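## Task

Carry the green bin and the blue bin, and no other object, over the benches to the bench edge where the hook currently rests. Then set the hook down again in its current spot, lying flat on the bench with its handle sticking out past that same edge. All other objects must finish resting on the same support they rest on now. Anything that stays in place only because a robot is holding it counts as not done. Finish by opening the grippers and moving the arms away.

## Robot and tools

Setup. Four identical i2rt Big YAM arms, named arm1, arm2, arm3 and arm4, work around the benches. Each has six revolute joints, a two-finger gripper and a wrist camera (arm1_cam_wrist to arm4_cam_wrist). Two fixed room cameras, room_a and room_b, view the scene. The simulation keeps running between calls; each arm holds its most recent command meanwhile. A loose object may occasionally get a brief nudge from outside.

Frames. Everything lives in a single scene frame with its origin on the floor and +z upward. The hand point is the midpoint between the fingertips; the hand's z axis runs along the fingers and the fingers close along its y axis. The hand reaches roughly 1.0 m from the joint1 axis. Camera calibration (intrinsics K, distortion, T_world_to_cam, pos_world) is supplied per camera and may be slightly off; wrist camera poses are derived from reported joints.

execute_actions. Argument actions is a list holding exactly one action, or empty (empty just returns states and images). The action is an object keyed by arm name; any subset of arms may appear. Each arm entry holds joints, an object mapping joint names to absolute targets (not offsets). All listed motions begin together and may finish at different moments. Joints and ranges: joint1_rad -2.879 to 2.879 rad (base yaw; positive turns counter-clockwise seen from above; 0 unfolds toward where the foot faces); joint2_rad 0 to 3.141 rad (shoulder; 0 is upper arm pointing back, near level; increasing lifts it up then forward); joint3_rad 0 to 3.019 rad (elbow; 0 folded, increasing opens); joint4_rad -1.692 to 1.57 rad (hand pitch; positive tips fingers up); joint5_rad -1.57 to 1.57 rad (sideways hand swing; positive to the arm's right); joint6_rad -2.094 to 2.094 rad (hand roll; positive clockwise viewed from behind the hand); gripper_m 0 to 0.093 m (fingertip gap). Tolerances counted as arrived: ±0.045, 0.14, 0.09, 0.055, 0.03, 0.035 rad and ±0.003 m. Joints move at different speeds, so the hand can sweep wide between postures. A joint left out may still be driving toward an earlier target. An unknown key or out-of-range value rejects the whole call and nothing moves. Optional cameras: list of camera names, or all/null for every camera, [] for none. Result gives each arm's state, joint_positions, joint_status, on_its_own, and a pictures line naming the images in order.

Reading results. joint_status per joint: off_target means it stopped short and may keep pushing; contact_stop or time_out means it now holds where it stopped, though a timed-out joint can keep a nearby target and continue pushing (on_its_own lists it; send its reported position to relax it). joint command not followed, often with a cause line, means a self/inter-arm clearance check blocked that arm's joint targets (the gripper part still runs); blocked joints show not_followed and may be retried automatically later. In on_its_own, held at is the held target, not the actual position. A stop reported in one call cancels the rest of that reply's motion, wait and finished_scene calls. Tiny target changes may not move a joint. Loaded joints sag.

wait: seconds from 0 to 10; commands nothing, returns the same as an empty action. zoom_image: camera plus region [x0, y0, x1, y1] in pixels of that camera's latest full image, origin top-left, at most 504 by 504. read_manual: section licences only; moves nothing. finished_scene: scene number 1 or 2; ends that scene permanently and reports success, then the next task appears.

Cautions. Never knock objects off the work area or onto the floor; that ends the scene. Avoid hard pressing between two arms; the clearance check can react late and ignores fingers, gripper housings and wrist cameras, so keep real separation. The arms do not halt on contact and can push hard; long hard pushing or holding loads heats motors. MOTOR HOT appears from 85 °C; at 100 °C an OVER-TEMPERATURE FAULT drops that arm and its gripper until cooled, and joints show limit_stop_at_motor_heat (resend targets then). Grip force is roughly 50 to 62 N per pad. Avoid drops, slips, slams and sharp hits. Before ending a scene, everything must rest by itself: open grippers and back the arms away.

Each tool is called after "Emit:" as a command line: name --argument value for each argument, lists and objects as JSON in quotes; but a table of rows of numbers goes row by row, as --pt "numbers of a row", without its own name.

## Session

Emit:
execute_actions --actions '[]'

Scene clock: 0.00 s.
arm1.joint_positions: joint1_rad=+0.204 joint2_rad=+0.376 joint3_rad=+1.638 joint4_rad=-1.377 joint5_rad=-0.180 joint6_rad=-0.747 gripper_m=+0.095
arm1.joint_status: not commanded
arm1.hand: x=-0.5323 y=-1.1417 z=+1.4497 quat_wxyz=(-0.517, +0.737, -0.133, -0.415) (m; scene frame)
arm2.joint_positions: joint1_rad=-0.886 joint2_rad=+0.326 joint3_rad=+1.487 joint4_rad=-1.541 joint5_rad=-0.196 joint6_rad=+0.716 gripper_m=+0.094
arm2.joint_status: not commanded
arm2.hand: x=+0.4899 y=-1.1268 z=+1.2855 quat_wxyz=(-0.359, +0.075, -0.821, -0.437) (m; scene frame)
arm3.joint_positions: joint1_rad=-0.043 joint2_rad=+0.336 joint3_rad=+1.481 joint4_rad=-1.494 joint5_rad=-0.013 joint6_rad=+0.403 gripper_m=+0.094
arm3.joint_status: not commanded
arm3.hand: x=-0.5011 y=+1.1126 z=+1.3290 quat_wxyz=(-0.464, -0.710, -0.413, +0.332) (m; scene frame)
arm4.joint_positions: joint1_rad=+0.509 joint2_rad=+0.251 joint3_rad=+1.549 joint4_rad=-1.544 joint5_rad=+0.218 joint6_rad=-0.057 gripper_m=+0.094
arm4.joint_status: not commanded
arm4.hand: x=+0.4778 y=+1.1651 z=+1.3734 quat_wxyz=(-0.474, -0.434, -0.655, +0.397) (m; scene frame)
pictures: arm1_cam_wrist, arm2_cam_wrist, arm3_cam_wrist, arm4_cam_wrist, room_a, room_b
camera_calibration (this result's frames):
arm1_cam_wrist: T_world_to_cam=[[0.633737, 0.426921, 0.64507, -0.112226], [0.772901, -0.315334, -0.550626, 0.858141], [-0.0316611, 0.847527, -0.529807, 1.84577], [0, 0, 0, 1]] pos_world=[-0.533697, -1.24582, 1.52281]
arm2_cam_wrist: T_world_to_cam=[[0.435565, -0.598468, -0.672398, -0.0246437], [-0.90009, -0.298703, -0.317198, 0.512427], [-0.0110137, 0.743379, -0.66878, 1.82352], [0, 0, 0, 1]] pos_world=[0.492048, -1.21725, 1.3655]
arm3_cam_wrist: T_world_to_cam=[[-0.888363, 0.236298, -0.393668, -0.185512], [0.419701, 0.76559, -0.487568, 0.0134477], [0.186178, -0.59836, -0.779297, 1.91985], [0, 0, 0, 1]] pos_world=[-0.527879, 1.1823, 1.42966]
arm4_cam_wrist: T_world_to_cam=[[-0.945849, -0.306063, 0.108144, 0.659751], [-0.300411, 0.699128, -0.648824, 0.222533], [0.122974, -0.646178, -0.753214, 1.85726], [0, 0, 0, 1]] pos_world=[0.462481, 1.24647, 1.47195]
Images, in order (width x height): arm1_cam_wrist 896x504, arm2_cam_wrist 896x504, arm3_cam_wrist 896x504, arm4_cam_wrist 896x504, room_a 896x504, room_b 896x504.

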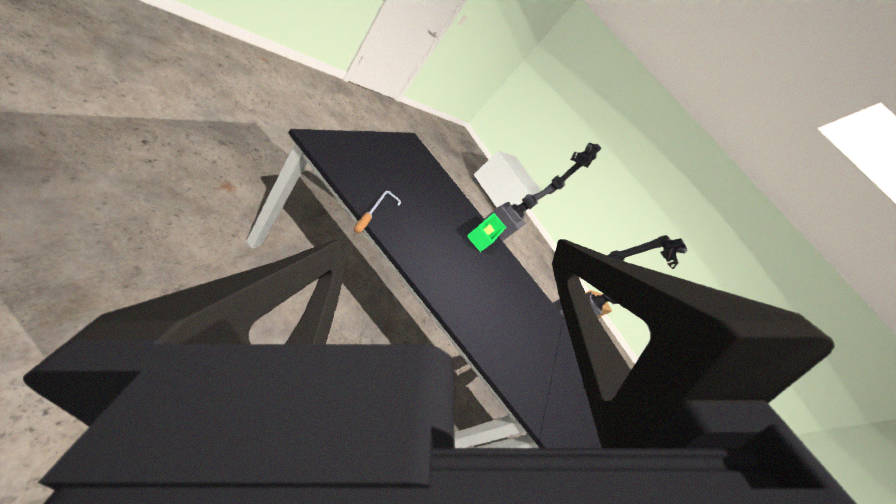

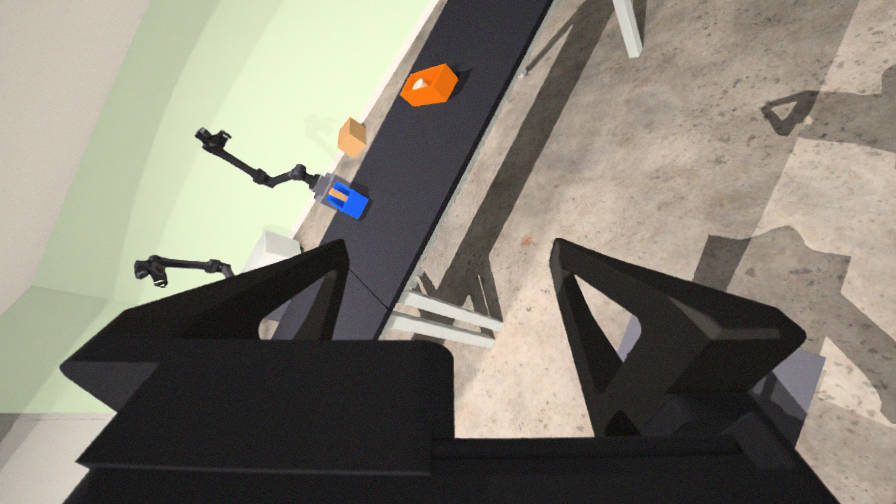

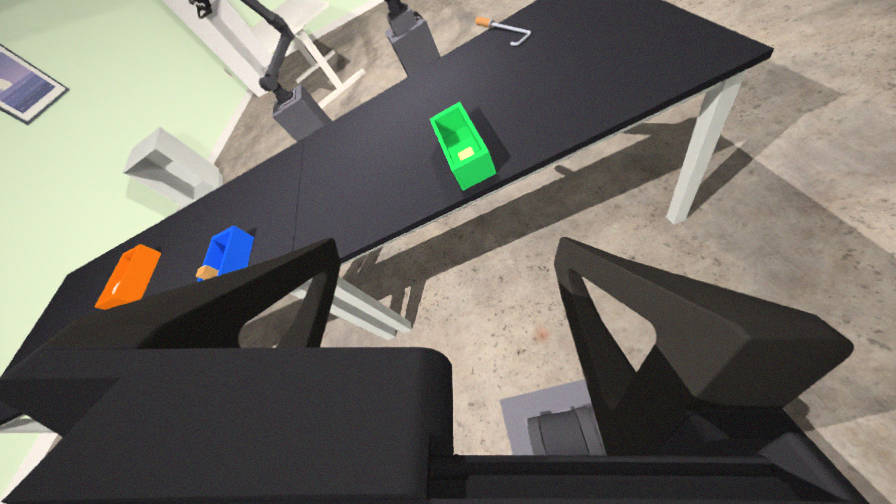

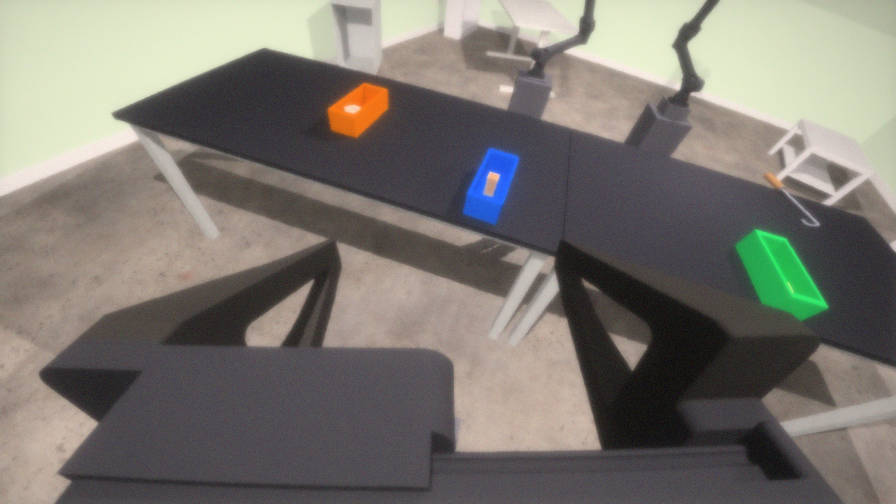

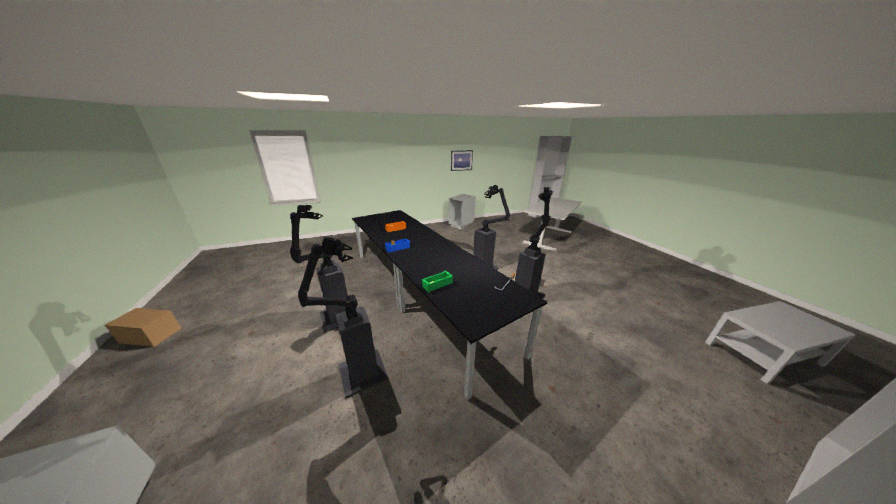

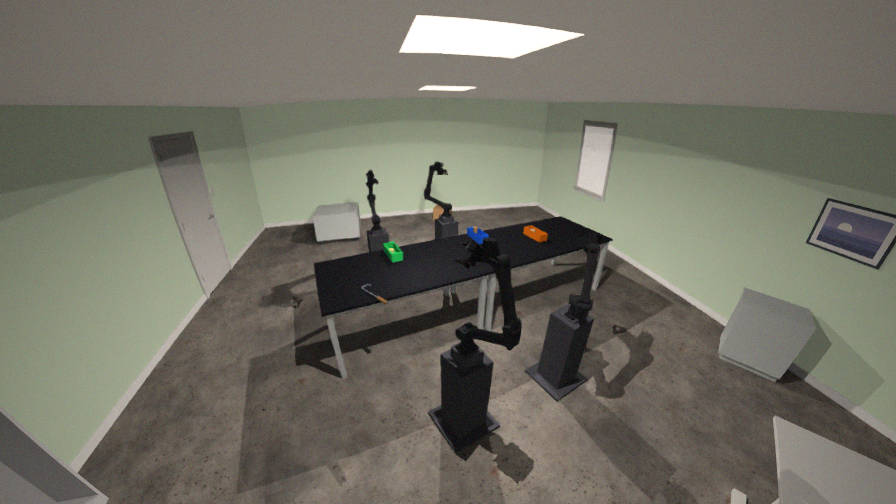

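Emit:
execute_actions --actions '[{"arm3":{"joints":{"joint1_rad":0.04,"joint2_rad":1.85,"joint3_rad":0.87,"joint4_rad":0.78,"joint5_rad":0,"joint6_rad":0,"gripper_m":0.05}},"arm4":{"joints":{"joint1_rad":-0.02,"joint2_rad":1.9,"joint3_rad":0.87,"joint4_rad":0.84,"joint5_rad":0,"joint6_rad":0,"gripper_m":0.05}},"arm1":{"joints":{"joint1_rad":0.38,"joint2_rad":2.2,"joint3_rad":1.42,"joint4_rad":0.86,"joint5_rad":0.12,"joint6_rad":0}},"arm2":{"joints":{"joint1_rad":-0.3,"joint2_rad":1.2,"joint5_rad":0,"joint6_rad":0,"joint4_rad":-0.8}}}]' --cameras '["arm1_cam_wrist","arm3_cam_wrist","arm4_cam_wrist"]'

Scene clock: 2.63 s.
arm1.joint_positions: joint1_rad=+0.376 joint2_rad=+2.223 joint3_rad=+1.404 joint4_rad=+0.836 joint5_rad=+0.116 joint6_rad=-0.007 gripper_m=+0.095
arm1.joint_status: all done
arm1.hand: x=-0.8512 y=-0.4616 z=+0.8897 quat_wxyz=(-0.400, +0.580, -0.399, -0.587) (m; scene frame)
arm2.joint_positions: joint1_rad=-0.305 joint2_rad=+1.192 joint3_rad=+1.490 joint4_rad=-0.819 joint5_rad=-0.001 joint6_rad=+0.008 gripper_m=+0.094
arm2.joint_status: all done
arm2.hand: x=+0.5856 y=-0.6836 z=+1.2073 quat_wxyz=(-0.392, +0.537, -0.678, -0.314) (m; scene frame)
arm3.joint_positions: joint1_rad=+0.038 joint2_rad=+1.841 joint3_rad=+0.869 joint4_rad=+0.754 joint5_rad=-0.003 joint6_rad=+0.014 gripper_m=+0.050
arm3.joint_status: all done
arm3.hand: x=-0.5077 y=+0.5478 z=+0.8506 quat_wxyz=(-0.442, -0.568, -0.537, +0.440) (m; scene frame)
arm4.joint_positions: joint1_rad=-0.022 joint2_rad=+1.901 joint3_rad=+0.867 joint4_rad=+0.820 joint5_rad=+0.000 joint6_rad=-0.009 gripper_m=+0.050
arm4.joint_status: all done
arm4.hand: x=+0.4940 y=+0.5466 z=+0.8603 quat_wxyz=(-0.438, -0.553, -0.548, +0.450) (m; scene frame)
pictures: arm1_cam_wrist, arm3_cam_wrist, arm4_cam_wrist
camera_calibration (this result's frames):
arm1_cam_wrist: T_world_to_cam=[[0.934183, 0.356529, -0.0137617, 0.970216], [0.192, -0.534842, -0.822849, 0.657178], [-0.30073, 0.766049, -0.568093, 0.730049], [0, 0, 0, 1]] pos_world=[-0.81299, -0.553678, 0.968846]
arm3_cam_wrist: T_world_to_cam=[[-0.998383, 0.0401489, -0.0402523, -0.4953], [0.0567516, 0.745923, -0.66361, 0.191711], [0.00338188, -0.664821, -0.746995, 1.12642], [0, 0, 0, 1]] pos_world=[-0.509188, 0.625755, 0.948717]
arm4_cam_wrist: T_world_to_cam=[[-0.999794, 0.0181585, 0.00901433, 0.476003], [0.00739019, 0.740501, -0.672014, 0.172175], [-0.0188779, -0.67181, -0.740483, 1.14225], [0, 0, 0, 1]] pos_world=[0.496196, 0.631233, 0.957229]
Images, in order (width x height): arm1_cam_wrist 896x504, arm3_cam_wrist 896x504, arm4_cam_wrist 896x504.

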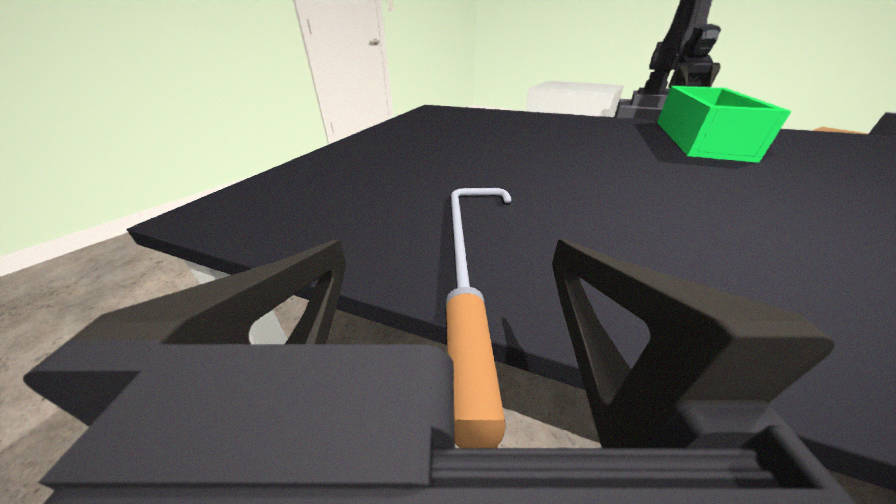

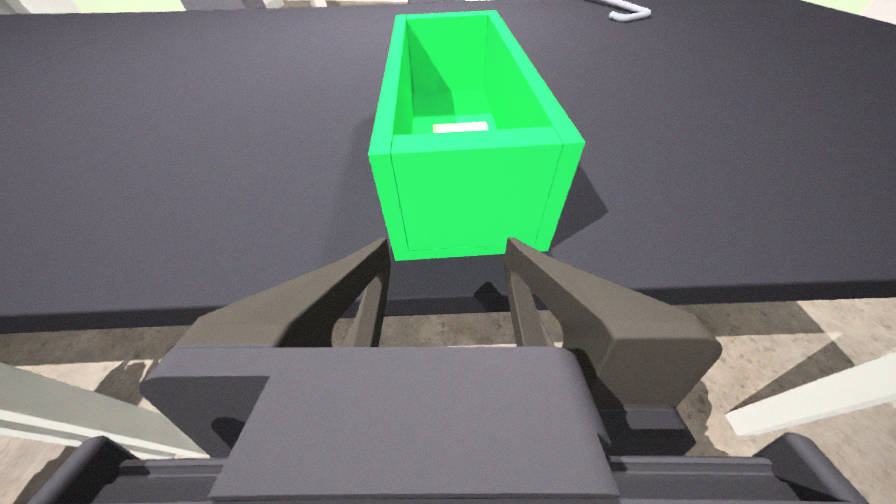

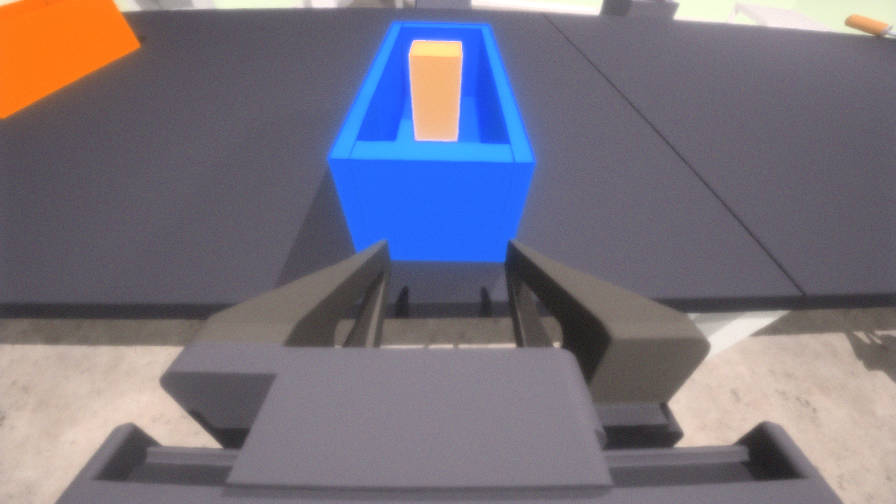

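Emit:
execute_actions --actions '[{"arm3":{"joints":{"joint1_rad":0.015,"joint2_rad":1.98,"joint3_rad":1.11,"joint4_rad":0.6}},"arm4":{"joints":{"joint1_rad":-0.005,"joint2_rad":2.02,"joint3_rad":1.12,"joint4_rad":0.64}},"arm1":{"joints":{"joint1_rad":0.355,"joint2_rad":2.35,"joint3_rad":1.35,"joint4_rad":1.03}}}]' --cameras '["arm1_cam_wrist"]'

Emit:
execute_actions --actions '[{"arm3":{"joints":{"joint2_rad":2.08,"joint3_rad":1.27,"joint4_rad":0.53}},"arm4":{"joints":{"joint2_rad":2.12,"joint3_rad":1.28,"joint4_rad":0.59}}}]' --cameras '[]'

Emit:
execute_actions --actions '[{"arm3":{"joints":{"joint2_rad":2.18,"joint3_rad":1.45,"joint4_rad":0.44}},"arm4":{"joints":{"joint2_rad":2.22,"joint3_rad":1.46,"joint4_rad":0.49}}}]' --cameras '["arm3_cam_wrist","arm4_cam_wrist"]'

Scene clock: 4.20 s.
arm1.joint_positions: joint1_rad=+0.358 joint2_rad=+2.376 joint3_rad=+1.337 joint4_rad=+1.007 joint5_rad=+0.116 joint6_rad=-0.007 gripper_m=+0.095
arm1.joint_status: all done
arm1.hand: x=-0.8252 y=-0.4846 z=+0.7814 quat_wxyz=(-0.397, +0.592, -0.412, -0.568) (m; scene frame)
arm2.joint_positions: joint1_rad=-0.305 joint2_rad=+1.192 joint3_rad=+1.490 joint4_rad=-0.819 joint5_rad=-0.001 joint6_rad=+0.008 gripper_m=+0.094
arm2.joint_status: not commanded
arm2.hand: x=+0.5856 y=-0.6836 z=+1.2073 quat_wxyz=(-0.392, +0.537, -0.678, -0.314) (m; scene frame)
arm3.joint_positions: joint1_rad=+0.018 joint2_rad=+1.973 joint3_rad=+1.078 joint4_rad=+0.620 joint5_rad=-0.003 joint6_rad=+0.013 gripper_m=+0.050
arm3.joint_status: all done
arm3.hand: x=-0.5232 y=+0.4841 z=+0.8286 quat_wxyz=(-0.421, -0.586, -0.544, +0.428) (m; scene frame)
arm4.joint_positions: joint1_rad=-0.009 joint2_rad=+2.024 joint3_rad=+1.081 joint4_rad=+0.644 joint5_rad=+0.000 joint6_rad=-0.009 gripper_m=+0.050
arm4.joint_status: all done
arm4.hand: x=+0.5018 y=+0.4831 z=+0.8335 quat_wxyz=(-0.417, -0.568, -0.570, +0.423) (m; scene frame)
pictures: arm1_cam_wrist
camera_calibration (this result's frames):
arm1_cam_wrist: T_world_to_cam=[[0.94036, 0.340096, -0.007638, 0.944924], [0.201006, -0.573614, -0.79408, 0.516924], [-0.274444, 0.745186, -0.607765, 0.73652], [0, 0, 0, 1]] pos_world=[-0.79034, -0.573694, 0.865327]
Images, in order (width x height): arm1_cam_wrist 896x504.

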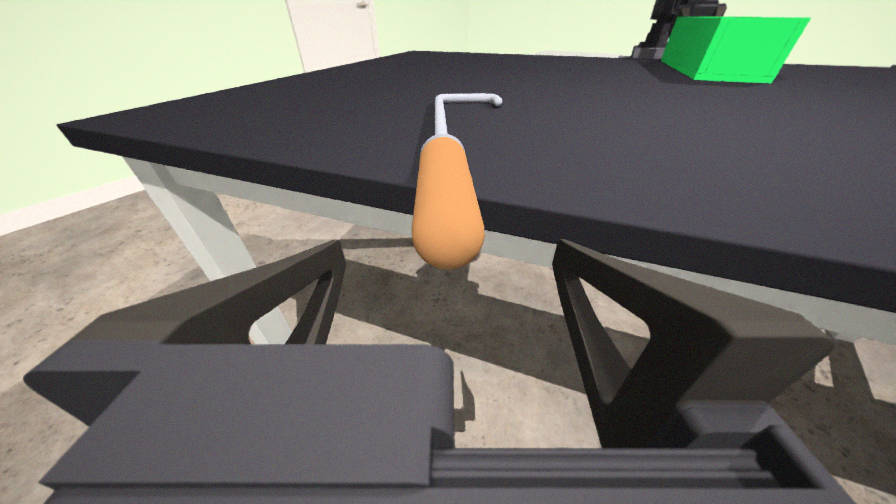

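Scene clock: 5.00 s.
arm1.joint_positions: joint1_rad=+0.358 joint2_rad=+2.376 joint3_rad=+1.337 joint4_rad=+1.007 joint5_rad=+0.116 joint6_rad=-0.007 gripper_m=+0.095
arm1.joint_status: not commanded
arm1.hand: x=-0.8252 y=-0.4846 z=+0.7814 quat_wxyz=(-0.397, +0.592, -0.412, -0.568) (m; scene frame)
arm2.joint_positions: joint1_rad=-0.305 joint2_rad=+1.192 joint3_rad=+1.490 joint4_rad=-0.819 joint5_rad=-0.001 joint6_rad=+0.008 gripper_m=+0.094
arm2.joint_status: not commanded
arm2.hand: x=+0.5856 y=-0.6836 z=+1.2073 quat_wxyz=(-0.392, +0.537, -0.678, -0.314) (m; scene frame)
arm3.joint_positions: joint1_rad=+0.018 joint2_rad=+2.059 joint3_rad=+1.231 joint4_rad=+0.549 joint5_rad=-0.003 joint6_rad=+0.013 gripper_m=+0.050
arm3.joint_status: all done
arm3.hand: x=-0.5256 y=+0.4384 z=+0.8244 quat_wxyz=(-0.420, -0.587, -0.545, +0.427) (m; scene frame)
arm4.joint_positions: joint1_rad=-0.009 joint2_rad=+2.110 joint3_rad=+1.230 joint4_rad=+0.594 joint5_rad=+0.000 joint6_rad=-0.009 gripper_m=+0.050
arm4.joint_status: all done
arm4.hand: x=+0.5015 y=+0.4372 z=+0.8310 quat_wxyz=(-0.421, -0.565, -0.567, +0.427) (m; scene frame)
pictures: none
No camera images: the call's "cameras" was empty. Leave "cameras" out to get every camera's image.

Scene clock: 5.90 s.
arm1.joint_positions: joint1_rad=+0.358 joint2_rad=+2.376 joint3_rad=+1.337 joint4_rad=+1.007 joint5_rad=+0.116 joint6_rad=-0.007 gripper_m=+0.095
arm1.joint_status: not commanded
arm1.hand: x=-0.8252 y=-0.4846 z=+0.7814 quat_wxyz=(-0.397, +0.592, -0.412, -0.568) (m; scene frame)
arm2.joint_positions: joint1_rad=-0.305 joint2_rad=+1.192 joint3_rad=+1.490 joint4_rad=-0.819 joint5_rad=-0.001 joint6_rad=+0.008 gripper_m=+0.094
arm2.joint_status: not commanded
arm2.hand: x=+0.5856 y=-0.6836 z=+1.2073 quat_wxyz=(-0.392, +0.537, -0.678, -0.314) (m; scene frame)
arm3.joint_positions: joint1_rad=+0.018 joint2_rad=+2.161 joint3_rad=+1.407 joint4_rad=+0.458 joint5_rad=-0.003 joint6_rad=+0.013 gripper_m=+0.050
arm3.joint_status: all done
arm3.hand: x=-0.5280 y=+0.3898 z=+0.8148 quat_wxyz=(-0.416, -0.591, -0.548, +0.422) (m; scene frame)
arm4.joint_positions: joint1_rad=-0.009 joint2_rad=+2.213 joint3_rad=+1.403 joint4_rad=+0.493 joint5_rad=+0.000 joint6_rad=-0.009 gripper_m=+0.050
arm4.joint_status: all done
arm4.hand: x=+0.5012 y=+0.3909 z=+0.8142 quat_wxyz=(-0.412, -0.571, -0.573, +0.418) (m; scene frame)
pictures: arm3_cam_wrist, arm4_cam_wrist
camera_calibration (this result's frames):
arm3_cam_wrist: T_world_to_cam=[[-0.997392, 0.0611426, -0.0383573, -0.519813], [0.0718944, 0.794491, -0.603006, 0.226591], [-0.00639481, -0.604191, -0.796814, 1.00648], [0, 0, 0, 1]] pos_world=[-0.528311, 0.459864, 0.918675]
arm4_cam_wrist: T_world_to_cam=[[-0.999948, 0.00514263, 0.00875322, 0.491829], [-0.00104899, 0.805253, -0.592931, 0.170995], [-0.0100978, -0.592909, -0.805206, 1.02112], [0, 0, 0, 1]] pos_world=[0.502294, 0.465209, 0.919296]
Images, in order (width x height): arm3_cam_wrist 896x504, arm4_cam_wrist 896x504.

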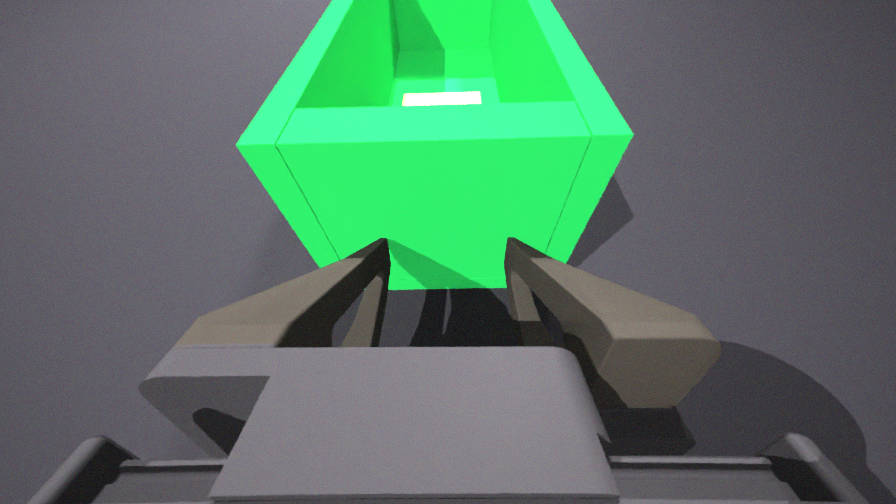

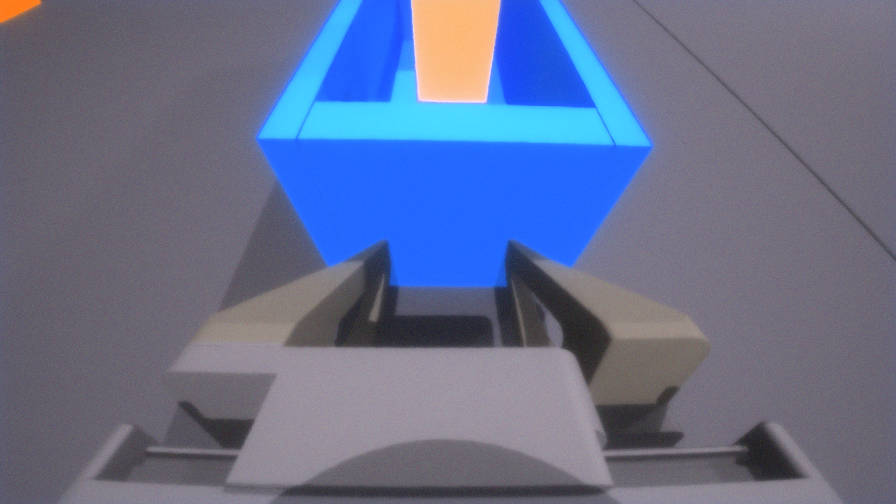

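Emit:
execute_actions --actions '[{"arm3":{"joints":{"joint1_rad":0.035,"joint2_rad":2.28,"joint3_rad":1.65,"joint4_rad":0.34}},"arm4":{"joints":{"joint2_rad":2.32,"joint3_rad":1.66,"joint4_rad":0.39}},"arm1":{"joints":{"joint2_rad":2.42,"joint3_rad":1.54,"joint4_rad":0.93}}}]' --cameras '["arm1_cam_wrist"]'

Emit:
execute_actions --actions '[{"arm3":{"joints":{"joint2_rad":2.4,"joint3_rad":1.88,"joint4_rad":0.23}},"arm4":{"joints":{"joint2_rad":2.43,"joint3_rad":1.9,"joint4_rad":0.28}}}]' --cameras '[]'

Emit:
execute_actions --actions '[{"arm3":{"joints":{"joint2_rad":2.53,"joint3_rad":2.16,"joint4_rad":0.1}},"arm4":{"joints":{"joint2_rad":2.56,"joint3_rad":2.18,"joint4_rad":0.14}}}]' --cameras '[]'

Scene clock: 7.30 s.
arm1.joint_positions: joint1_rad=+0.358 joint2_rad=+2.422 joint3_rad=+1.507 joint4_rad=+0.939 joint5_rad=+0.116 joint6_rad=-0.007 gripper_m=+0.095
arm1.joint_status: all done
arm1.hand: x=-0.8472 y=-0.4405 z=+0.8065 quat_wxyz=(-0.406, +0.574, -0.403, -0.585) (m; scene frame)
arm2.joint_positions: joint1_rad=-0.305 joint2_rad=+1.192 joint3_rad=+1.490 joint4_rad=-0.819 joint5_rad=-0.001 joint6_rad=+0.008 gripper_m=+0.094
arm2.joint_status: not commanded
arm2.hand: x=+0.5856 y=-0.6836 z=+1.2073 quat_wxyz=(-0.392, +0.537, -0.678, -0.314) (m; scene frame)
arm3.joint_positions: joint1_rad=+0.030 joint2_rad=+2.259 joint3_rad=+1.607 joint4_rad=+0.357 joint5_rad=-0.002 joint6_rad=+0.013 gripper_m=+0.050
arm3.joint_status: all done
arm3.hand: x=-0.5204 y=+0.3384 z=+0.8169 quat_wxyz=(-0.418, -0.587, -0.551, +0.420) (m; scene frame)
arm4.joint_positions: joint1_rad=-0.009 joint2_rad=+2.312 joint3_rad=+1.601 joint4_rad=+0.393 joint5_rad=+0.000 joint6_rad=-0.009 gripper_m=+0.050
arm4.joint_status: all done
arm4.hand: x=+0.5010 y=+0.3403 z=+0.8122 quat_wxyz=(-0.412, -0.572, -0.574, +0.418) (m; scene frame)
pictures: arm1_cam_wrist
camera_calibration (this result's frames):
arm1_cam_wrist: T_world_to_cam=[[0.940277, 0.340102, -0.0144829, 0.95628], [0.180014, -0.532892, -0.826814, 0.593081], [-0.288919, 0.774827, -0.562289, 0.677013], [0, 0, 0, 1]] pos_world=[-0.810329, -0.533753, 0.884894]
Images, in order (width x height): arm1_cam_wrist 896x504.

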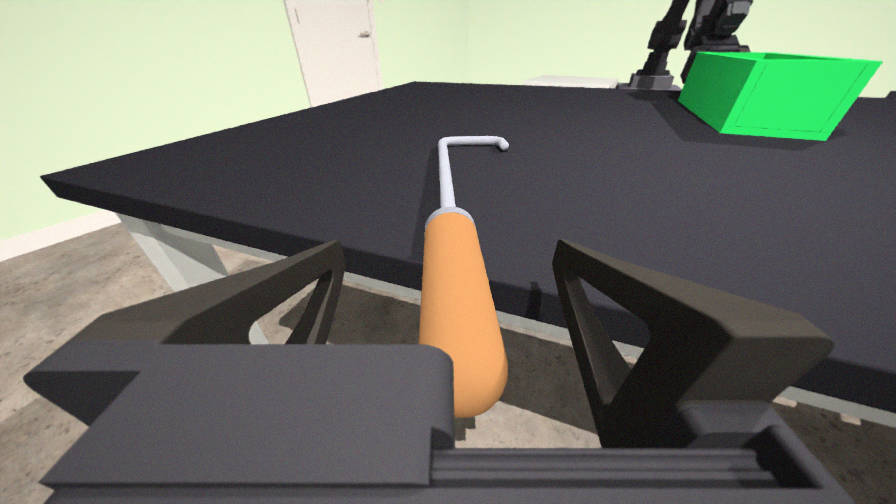

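Scene clock: 8.33 s.
arm1.joint_positions: joint1_rad=+0.358 joint2_rad=+2.422 joint3_rad=+1.507 joint4_rad=+0.939 joint5_rad=+0.116 joint6_rad=-0.007 gripper_m=+0.095
arm1.joint_status: not commanded
arm1.hand: x=-0.8472 y=-0.4405 z=+0.8065 quat_wxyz=(-0.406, +0.574, -0.403, -0.585) (m; scene frame)
arm2.joint_positions: joint1_rad=-0.305 joint2_rad=+1.192 joint3_rad=+1.490 joint4_rad=-0.819 joint5_rad=-0.001 joint6_rad=+0.008 gripper_m=+0.094
arm2.joint_status: not commanded
arm2.hand: x=+0.5856 y=-0.6836 z=+1.2073 quat_wxyz=(-0.392, +0.537, -0.678, -0.314) (m; scene frame)
arm3.joint_positions: joint1_rad=+0.030 joint2_rad=+2.379 joint3_rad=+1.834 joint4_rad=+0.247 joint5_rad=-0.002 joint6_rad=+0.013 gripper_m=+0.050
arm3.joint_status: all done
arm3.hand: x=-0.5223 y=+0.2879 z=+0.8124 quat_wxyz=(-0.417, -0.588, -0.552, +0.419) (m; scene frame)
arm4.joint_positions: joint1_rad=-0.009 joint2_rad=+2.426 joint3_rad=+1.841 joint4_rad=+0.281 joint5_rad=+0.000 joint6_rad=-0.009 gripper_m=+0.050
arm4.joint_status: all done
arm4.hand: x=+0.5007 y=+0.2857 z=+0.8177 quat_wxyz=(-0.416, -0.569, -0.571, +0.422) (m; scene frame)
pictures: none
No camera images: the call's "cameras" was empty. Leave "cameras" out to get every camera's image.

Scene clock: 9.40 s.
arm1.joint_positions: joint1_rad=+0.358 joint2_rad=+2.422 joint3_rad=+1.507 joint4_rad=+0.939 joint5_rad=+0.116 joint6_rad=-0.007 gripper_m=+0.095
arm1.joint_status: not commanded
arm1.hand: x=-0.8472 y=-0.4405 z=+0.8065 quat_wxyz=(-0.406, +0.574, -0.403, -0.585) (m; scene frame)
arm2.joint_positions: joint1_rad=-0.305 joint2_rad=+1.192 joint3_rad=+1.490 joint4_rad=-0.819 joint5_rad=-0.001 joint6_rad=+0.008 gripper_m=+0.094
arm2.joint_status: not commanded
arm2.hand: x=+0.5856 y=-0.6836 z=+1.2073 quat_wxyz=(-0.392, +0.537, -0.678, -0.314) (m; scene frame)
arm3.joint_positions: joint1_rad=+0.030 joint2_rad=+2.513 joint3_rad=+2.116 joint4_rad=+0.116 joint5_rad=-0.002 joint6_rad=+0.013 gripper_m=+0.050
arm3.joint_status: all done
arm3.hand: x=-0.5246 y=+0.2356 z=+0.8222 quat_wxyz=(-0.422, -0.584, -0.548, +0.424) (m; scene frame)
arm4.joint_positions: joint1_rad=-0.009 joint2_rad=+2.558 joint3_rad=+2.118 joint4_rad=+0.141 joint5_rad=+0.000 joint6_rad=-0.009 gripper_m=+0.050
arm4.joint_status: all done
arm4.hand: x=+0.5004 y=+0.2351 z=+0.8217 quat_wxyz=(-0.417, -0.568, -0.570, +0.423) (m; scene frame)
pictures: none
No camera images: the call's "cameras" was empty. Leave "cameras" out to get every camera's image.

Back a bit and down: lower q3 by ~.045.

Emit:
execute_actions --actions '[{"arm3":{"joints":{"joint2_rad":2.69,"joint3_rad":2.47,"joint4_rad":-0.02}},"arm4":{"joints":{"joint2_rad":2.72,"joint3_rad":2.49,"joint4_rad":0.02}},"arm1":{"joints":{"joint3_rad":1.46,"joint4_rad":0.99}}}]' --cameras '["arm1_cam_wrist"]'

Emit:
execute_actions --actions '[{"arm3":{"joints":{"joint2_rad":2.87,"joint3_rad":2.8,"joint4_rad":-0.1}},"arm4":{"joints":{"joint2_rad":2.9,"joint3_rad":2.82,"joint4_rad":-0.05}},"arm1":{"joints":{"gripper_m":0}}}]' --cameras '["arm1_cam_wrist"]'

Scene clock: 10.77 s.
arm1.joint_positions: joint1_rad=+0.358 joint2_rad=+2.422 joint3_rad=+1.454 joint4_rad=+0.967 joint5_rad=+0.116 joint6_rad=-0.007 gripper_m=+0.095
arm1.joint_status: all done
arm1.hand: x=-0.8398 y=-0.4556 z=+0.7877 quat_wxyz=(-0.402, +0.583, -0.408, -0.577) (m; scene frame)
arm2.joint_positions: joint1_rad=-0.305 joint2_rad=+1.192 joint3_rad=+1.490 joint4_rad=-0.819 joint5_rad=-0.001 joint6_rad=+0.008 gripper_m=+0.094
arm2.joint_status: not commanded
arm2.hand: x=+0.5856 y=-0.6836 z=+1.2073 quat_wxyz=(-0.392, +0.537, -0.678, -0.314) (m; scene frame)
arm3.joint_positions: joint1_rad=+0.030 joint2_rad=+2.672 joint3_rad=+2.424 joint4_rad=-0.005 joint5_rad=-0.002 joint6_rad=+0.013 gripper_m=+0.050
arm3.joint_status: all done
arm3.hand: x=-0.5263 y=+0.1936 z=+0.8246 quat_wxyz=(-0.430, -0.578, -0.543, +0.432) (m; scene frame)
arm4.joint_positions: joint1_rad=-0.009 joint2_rad=+2.719 joint3_rad=+2.425 joint4_rad=+0.020 joint5_rad=+0.000 joint6_rad=-0.009 gripper_m=+0.050
arm4.joint_status: all done
arm4.hand: x=+0.5002 y=+0.1937 z=+0.8205 quat_wxyz=(-0.424, -0.563, -0.565, +0.430) (m; scene frame)
pictures: arm1_cam_wrist
camera_calibration (this result's frames):
arm1_cam_wrist: T_world_to_cam=[[0.940337, 0.340056, -0.011292, 0.951684], [0.189902, -0.552084, -0.811875, 0.555957], [-0.282317, 0.761292, -0.583722, 0.6965], [0, 0, 0, 1]] pos_world=[-0.803847, -0.546931, 0.868677]
Images, in order (width x height): arm1_cam_wrist 896x504.

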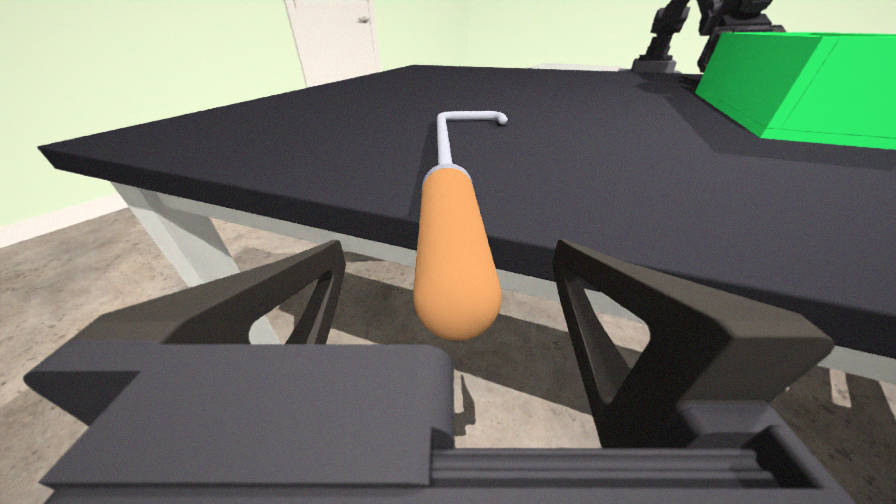

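Scene clock: 11.93 s.
arm1.joint_positions: joint1_rad=+0.358 joint2_rad=+2.422 joint3_rad=+1.454 joint4_rad=+0.967 joint5_rad=+0.117 joint6_rad=-0.006 gripper_m=+0.031
arm1.joint_status: gripper_m off_target (ended at +0.031, target +0.000)
arm1.hand: x=-0.8396 y=-0.4556 z=+0.7878 quat_wxyz=(-0.402, +0.582, -0.408, -0.577) (m; scene frame)
arm2.joint_positions: joint1_rad=-0.305 joint2_rad=+1.192 joint3_rad=+1.490 joint4_rad=-0.819 joint5_rad=-0.001 joint6_rad=+0.008 gripper_m=+0.094
arm2.joint_status: not commanded
arm2.hand: x=+0.5856 y=-0.6836 z=+1.2073 quat_wxyz=(-0.392, +0.537, -0.678, -0.314) (m; scene frame)
arm3.joint_positions: joint1_rad=+0.030 joint2_rad=+2.852 joint3_rad=+2.752 joint4_rad=-0.084 joint5_rad=-0.002 joint6_rad=+0.013 gripper_m=+0.050
arm3.joint_status: all done
arm3.hand: x=-0.5274 y=+0.1662 z=+0.8296 quat_wxyz=(-0.449, -0.563, -0.528, +0.451) (m; scene frame)
arm4.joint_positions: joint1_rad=-0.009 joint2_rad=+2.900 joint3_rad=+2.753 joint4_rad=-0.050 joint5_rad=+0.000 joint6_rad=-0.009 gripper_m=+0.050
arm4.joint_status: all done
arm4.hand: x=+0.5000 y=+0.1662 z=+0.8259 quat_wxyz=(-0.445, -0.546, -0.547, +0.452) (m; scene frame)
pictures: arm1_cam_wrist
camera_calibration (this result's frames):
arm1_cam_wrist: T_world_to_cam=[[0.94059, 0.339328, -0.0120928, 0.952065], [0.188761, -0.552171, -0.812082, 0.5552], [-0.282239, 0.761554, -0.583418, 0.696498], [0, 0, 0, 1]] pos_world=[-0.803724, -0.546918, 0.86873]
Images, in order (width x height): arm1_cam_wrist 896x504.

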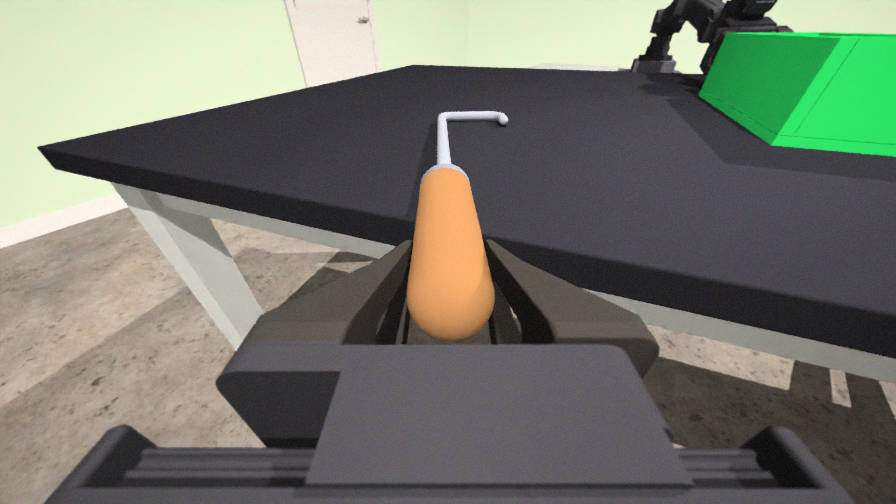

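Emit:
execute_actions --actions '[{"arm3":{"joints":{"joint2_rad":1.0,"joint3_rad":1.5,"joint4_rad":-1}},"arm4":{"joints":{"joint2_rad":1.0,"joint3_rad":1.5,"joint4_rad":-1}},"arm1":{"joints":{"joint2_rad":2.05,"joint3_rad":1.6,"joint4_rad":0.65,"joint6_rad":1.53}}}]' --cameras '[]'

Emit:
execute_actions --actions '[{"arm1":{"joints":{"joint1_rad":0.03,"joint5_rad":0.5,"joint6_rad":1.55}}}]' --cameras '["arm3_cam_wrist","arm1_cam_wrist"]'

Scene clock: 15.63 s.
arm1.joint_positions: joint1_rad=+0.357 joint2_rad=+2.093 joint3_rad=+1.544 joint4_rad=+0.622 joint5_rad=+0.120 joint6_rad=+1.490 gripper_m=+0.031
arm1.joint_status: joint6_rad time_out (moved +1.497 of +1.536); the others done
arm1.on_its_own: joint6_rad reads +1.490 and still pushes toward +1.530 since a time_out
arm1.hand: x=-0.8487 y=-0.4279 z=+1.0170 quat_wxyz=(+0.103, +0.139, -0.670, -0.722) (m; scene frame)
arm2.joint_positions: joint1_rad=-0.305 joint2_rad=+1.192 joint3_rad=+1.490 joint4_rad=-0.819 joint5_rad=-0.001 joint6_rad=+0.008 gripper_m=+0.094
arm2.joint_status: not commanded
arm2.hand: x=+0.5856 y=-0.6836 z=+1.2073 quat_wxyz=(-0.392, +0.537, -0.678, -0.314) (m; scene frame)
arm3.joint_positions: joint1_rad=+0.030 joint2_rad=+0.987 joint3_rad=+1.507 joint4_rad=-0.980 joint5_rad=-0.002 joint6_rad=+0.013 gripper_m=+0.050
arm3.joint_status: all done
arm3.hand: x=-0.5108 y=+0.7671 z=+1.3080 quat_wxyz=(-0.371, -0.620, -0.583, +0.371) (m; scene frame)
arm4.joint_positions: joint1_rad=-0.009 joint2_rad=+0.991 joint3_rad=+1.504 joint4_rad=-0.996 joint5_rad=+0.000 joint6_rad=-0.005 gripper_m=+0.050
arm4.joint_status: all done
arm4.hand: x=+0.5033 y=+0.7697 z=+1.3322 quat_wxyz=(-0.364, -0.605, -0.605, +0.368) (m; scene frame)
pictures: none
No camera images: the call's "cameras" was empty. Leave "cameras" out to get every camera's image.

not run: a stop came earlier in this reply.

Emit:
execute_actions --actions '[{"arm1":{"joints":{"joint1_rad":0.03,"joint5_rad":0.5,"joint6_rad":1.51}}}]' --cameras '["arm3_cam_wrist","arm1_cam_wrist"]'

Scene clock: 17.70 s.
arm1.joint_positions: joint1_rad=+0.026 joint2_rad=+2.093 joint3_rad=+1.544 joint4_rad=+0.622 joint5_rad=+0.499 joint6_rad=+1.482 gripper_m=+0.031
arm1.joint_status: all done
arm1.hand: x=-0.5188 y=-0.3636 z=+1.0129 quat_wxyz=(-0.150, -0.107, -0.681, -0.709) (m; scene frame)
arm2.joint_positions: joint1_rad=-0.305 joint2_rad=+1.192 joint3_rad=+1.490 joint4_rad=-0.819 joint5_rad=-0.001 joint6_rad=+0.008 gripper_m=+0.094
arm2.joint_status: not commanded
arm2.hand: x=+0.5856 y=-0.6836 z=+1.2073 quat_wxyz=(-0.392, +0.537, -0.678, -0.314) (m; scene frame)
arm3.joint_positions: joint1_rad=+0.030 joint2_rad=+0.987 joint3_rad=+1.507 joint4_rad=-0.980 joint5_rad=-0.002 joint6_rad=+0.013 gripper_m=+0.050
arm3.joint_status: not commanded
arm3.hand: x=-0.5108 y=+0.7671 z=+1.3080 quat_wxyz=(-0.371, -0.620, -0.583, +0.371) (m; scene frame)
arm4.joint_positions: joint1_rad=-0.009 joint2_rad=+0.991 joint3_rad=+1.504 joint4_rad=-0.996 joint5_rad=+0.000 joint6_rad=-0.005 gripper_m=+0.050
arm4.joint_status: not commanded
arm4.hand: x=+0.5033 y=+0.7697 z=+1.3322 quat_wxyz=(-0.364, -0.605, -0.605, +0.368) (m; scene frame)
pictures: arm1_cam_wrist, arm3_cam_wrist
camera_calibration (this result's frames):
arm1_cam_wrist: T_world_to_cam=[[0.0568279, 0.0270811, -0.998017, 1.04845], [-0.968089, -0.242889, -0.0617146, -0.519545], [-0.244079, 0.969676, 0.0124141, 0.340366], [0, 0, 0, 1]] pos_world=[-0.47947, -0.48463, 1.01008]
arm3_cam_wrist: T_world_to_cam=[[-0.99792, 0.0532613, -0.0363239, -0.503763], [0.0640552, 0.88286, -0.465248, -0.0289642], [0.00728917, -0.466607, -0.884435, 1.64367], [0, 0, 0, 1]] pos_world=[-0.512841, 0.819349, 1.42194]
Images, in order (width x height): arm1_cam_wrist 896x504, arm3_cam_wrist 896x504.

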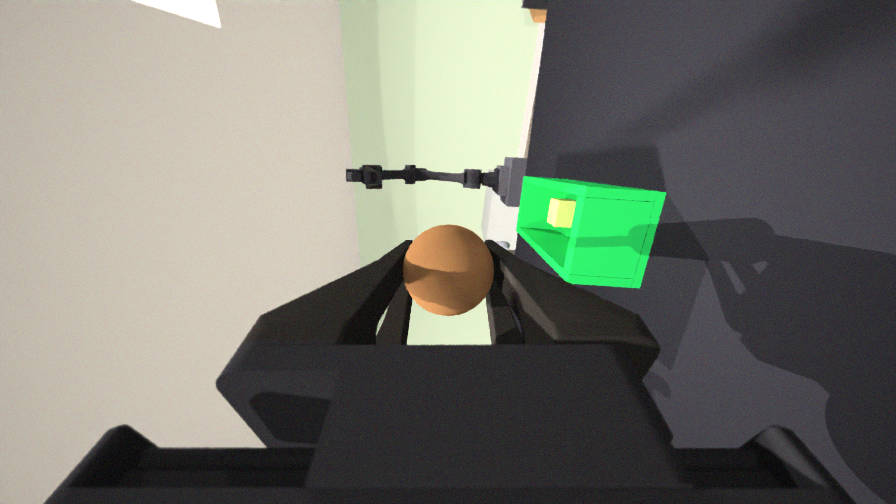

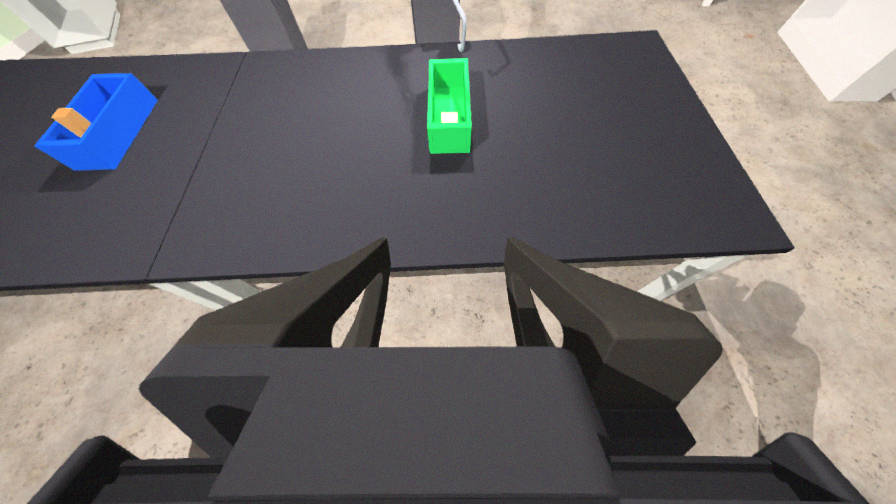

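Emit:
execute_actions --actions '[{"arm1":{"joints":{"joint5_rad":0.63,"joint3_rad":1.72,"joint2_rad":2.17,"joint4_rad":0.55}}}]' --cameras '[]'

Emit:
execute_actions --actions '[{"arm1":{"joints":{"joint2_rad":2.37,"joint4_rad":0.7}}}]' --cameras '["arm3_cam_wrist"]'

Emit:
execute_actions --actions '[{"arm1":{"joints":{"joint2_rad":2.22,"joint3_rad":1.4,"joint4_rad":0.86}}}]' --cameras '[]'

Emit:
execute_actions --actions '[{"arm1":{"joints":{"joint2_rad":2.12,"joint3_rad":1.19,"joint4_rad":0.98}}}]' --cameras '["arm3_cam_wrist"]'

Scene clock: 19.13 s.
arm1.joint_positions: joint1_rad=+0.027 joint2_rad=+2.237 joint3_rad=+1.640 joint4_rad=+0.517 joint5_rad=+0.626 joint6_rad=+1.481 gripper_m=+0.031
arm1.joint_status: all done
arm1.hand: x=-0.5048 y=-0.3443 z=+0.9259 quat_wxyz=(-0.209, -0.129, -0.722, -0.646) (m; scene frame)
arm2.joint_positions: joint1_rad=-0.305 joint2_rad=+1.192 joint3_rad=+1.490 joint4_rad=-0.819 joint5_rad=-0.001 joint6_rad=+0.008 gripper_m=+0.094
arm2.joint_status: not commanded
arm2.hand: x=+0.5856 y=-0.6836 z=+1.2073 quat_wxyz=(-0.392, +0.537, -0.678, -0.314) (m; scene frame)
arm3.joint_positions: joint1_rad=+0.030 joint2_rad=+0.987 joint3_rad=+1.507 joint4_rad=-0.980 joint5_rad=-0.002 joint6_rad=+0.013 gripper_m=+0.050
arm3.joint_status: not commanded
arm3.hand: x=-0.5108 y=+0.7671 z=+1.3080 quat_wxyz=(-0.371, -0.620, -0.583, +0.371) (m; scene frame)
arm4.joint_positions: joint1_rad=-0.009 joint2_rad=+0.991 joint3_rad=+1.504 joint4_rad=-0.996 joint5_rad=+0.000 joint6_rad=-0.005 gripper_m=+0.050
arm4.joint_status: not commanded
arm4.hand: x=+0.5033 y=+0.7697 z=+1.3322 quat_wxyz=(-0.364, -0.605, -0.605, +0.368) (m; scene frame)
pictures: none
No camera images: the call's "cameras" was empty. Leave "cameras" out to get every camera's image.

Scene clock: 20.03 s.
arm1.joint_positions: joint1_rad=+0.027 joint2_rad=+2.370 joint3_rad=+1.675 joint4_rad=+0.705 joint5_rad=+0.629 joint6_rad=+1.530 gripper_m=+0.031
arm1.joint_status: all done
arm1.hand: x=-0.5059 y=-0.3358 z=+0.8743 quat_wxyz=(-0.184, -0.160, -0.691, -0.681) (m; scene frame)
arm2.joint_positions: joint1_rad=-0.305 joint2_rad=+1.192 joint3_rad=+1.490 joint4_rad=-0.819 joint5_rad=-0.001 joint6_rad=+0.008 gripper_m=+0.094
arm2.joint_status: not commanded
arm2.hand: x=+0.5856 y=-0.6836 z=+1.2073 quat_wxyz=(-0.392, +0.537, -0.678, -0.314) (m; scene frame)
arm3.joint_positions: joint1_rad=+0.030 joint2_rad=+0.987 joint3_rad=+1.507 joint4_rad=-0.980 joint5_rad=-0.002 joint6_rad=+0.013 gripper_m=+0.050
arm3.joint_status: not commanded
arm3.hand: x=-0.5108 y=+0.7671 z=+1.3080 quat_wxyz=(-0.371, -0.620, -0.583, +0.371) (m; scene frame)
arm4.joint_positions: joint1_rad=-0.009 joint2_rad=+0.991 joint3_rad=+1.504 joint4_rad=-0.996 joint5_rad=+0.000 joint6_rad=-0.005 gripper_m=+0.050
arm4.joint_status: not commanded
arm4.hand: x=+0.5033 y=+0.7697 z=+1.3322 quat_wxyz=(-0.364, -0.605, -0.605, +0.368) (m; scene frame)
pictures: arm3_cam_wrist
camera_calibration (this result's frames):
arm3_cam_wrist: T_world_to_cam=[[-0.99792, 0.0532613, -0.0363239, -0.503763], [0.0640552, 0.88286, -0.465248, -0.0289642], [0.00728917, -0.466607, -0.884435, 1.64367], [0, 0, 0, 1]] pos_world=[-0.512841, 0.819349, 1.42194]
Images, in order (width x height): arm3_cam_wrist 896x504.

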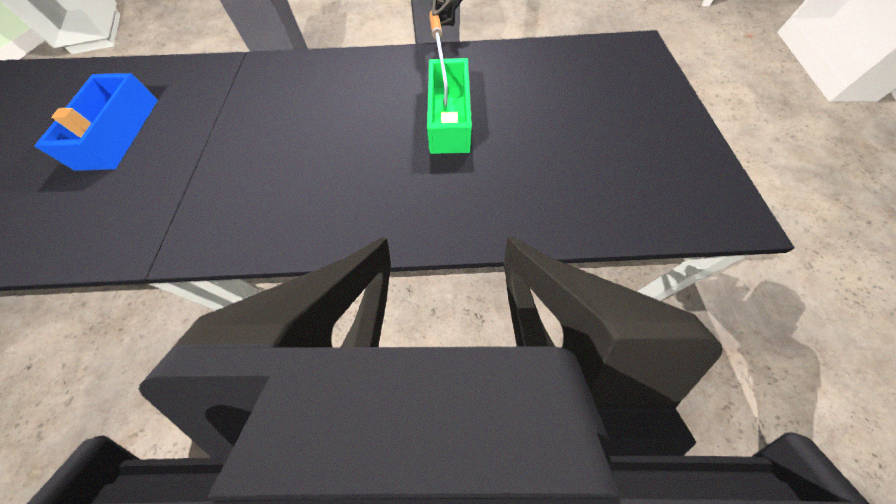

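Scene clock: 21.03 s.
arm1.joint_positions: joint1_rad=+0.027 joint2_rad=+2.244 joint3_rad=+1.406 joint4_rad=+0.850 joint5_rad=+0.628 joint6_rad=+1.525 gripper_m=+0.031
arm1.joint_status: all done
arm1.hand: x=-0.4968 y=-0.4026 z=+0.8741 quat_wxyz=(-0.185, -0.158, -0.691, -0.681) (m; scene frame)
arm2.joint_positions: joint1_rad=-0.305 joint2_rad=+1.192 joint3_rad=+1.490 joint4_rad=-0.819 joint5_rad=-0.001 joint6_rad=+0.008 gripper_m=+0.094
arm2.joint_status: not commanded
arm2.hand: x=+0.5856 y=-0.6836 z=+1.2073 quat_wxyz=(-0.392, +0.537, -0.678, -0.314) (m; scene frame)
arm3.joint_positions: joint1_rad=+0.030 joint2_rad=+0.987 joint3_rad=+1.507 joint4_rad=-0.980 joint5_rad=-0.002 joint6_rad=+0.013 gripper_m=+0.050
arm3.joint_status: not commanded
arm3.hand: x=-0.5108 y=+0.7671 z=+1.3080 quat_wxyz=(-0.371, -0.620, -0.583, +0.371) (m; scene frame)
arm4.joint_positions: joint1_rad=-0.009 joint2_rad=+0.991 joint3_rad=+1.504 joint4_rad=-0.996 joint5_rad=+0.000 joint6_rad=-0.005 gripper_m=+0.050
arm4.joint_status: not commanded
arm4.hand: x=+0.5033 y=+0.7697 z=+1.3322 quat_wxyz=(-0.364, -0.605, -0.605, +0.368) (m; scene frame)
pictures: none
No camera images: the call's "cameras" was empty. Leave "cameras" out to get every camera's image.

Scene clock: 21.90 s.
arm1.joint_positions: joint1_rad=+0.027 joint2_rad=+2.147 joint3_rad=+1.193 joint4_rad=+0.965 joint5_rad=+0.627 joint6_rad=+1.524 gripper_m=+0.031
arm1.joint_status: all done
arm1.hand: x=-0.4887 y=-0.4623 z=+0.8738 quat_wxyz=(-0.185, -0.157, -0.691, -0.681) (m; scene frame)
arm2.joint_positions: joint1_rad=-0.305 joint2_rad=+1.192 joint3_rad=+1.490 joint4_rad=-0.819 joint5_rad=-0.001 joint6_rad=+0.008 gripper_m=+0.094
arm2.joint_status: not commanded
arm2.hand: x=+0.5856 y=-0.6836 z=+1.2073 quat_wxyz=(-0.392, +0.537, -0.678, -0.314) (m; scene frame)
arm3.joint_positions: joint1_rad=+0.030 joint2_rad=+0.987 joint3_rad=+1.507 joint4_rad=-0.980 joint5_rad=-0.002 joint6_rad=+0.013 gripper_m=+0.050
arm3.joint_status: not commanded
arm3.hand: x=-0.5108 y=+0.7671 z=+1.3080 quat_wxyz=(-0.371, -0.620, -0.583, +0.371) (m; scene frame)
arm4.joint_positions: joint1_rad=-0.009 joint2_rad=+0.991 joint3_rad=+1.504 joint4_rad=-0.996 joint5_rad=+0.000 joint6_rad=-0.005 gripper_m=+0.050
arm4.joint_status: not commanded
arm4.hand: x=+0.5033 y=+0.7697 z=+1.3322 quat_wxyz=(-0.364, -0.605, -0.605, +0.368) (m; scene frame)
pictures: arm3_cam_wrist
camera_calibration (this result's frames):
arm3_cam_wrist: T_world_to_cam=[[-0.99792, 0.0532613, -0.0363239, -0.503763], [0.0640552, 0.88286, -0.465248, -0.0289642], [0.00728917, -0.466607, -0.884435, 1.64367], [0, 0, 0, 1]] pos_world=[-0.512841, 0.819349, 1.42194]
Images, in order (width x height): arm3_cam_wrist 896x504.

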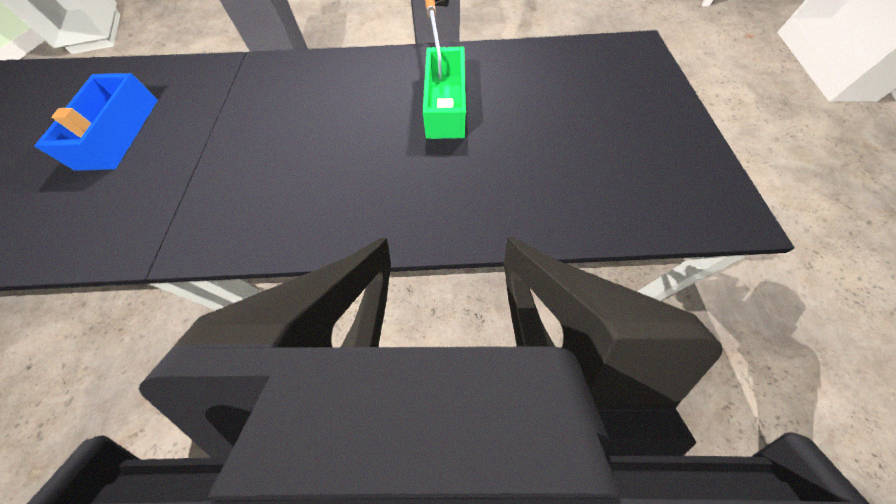

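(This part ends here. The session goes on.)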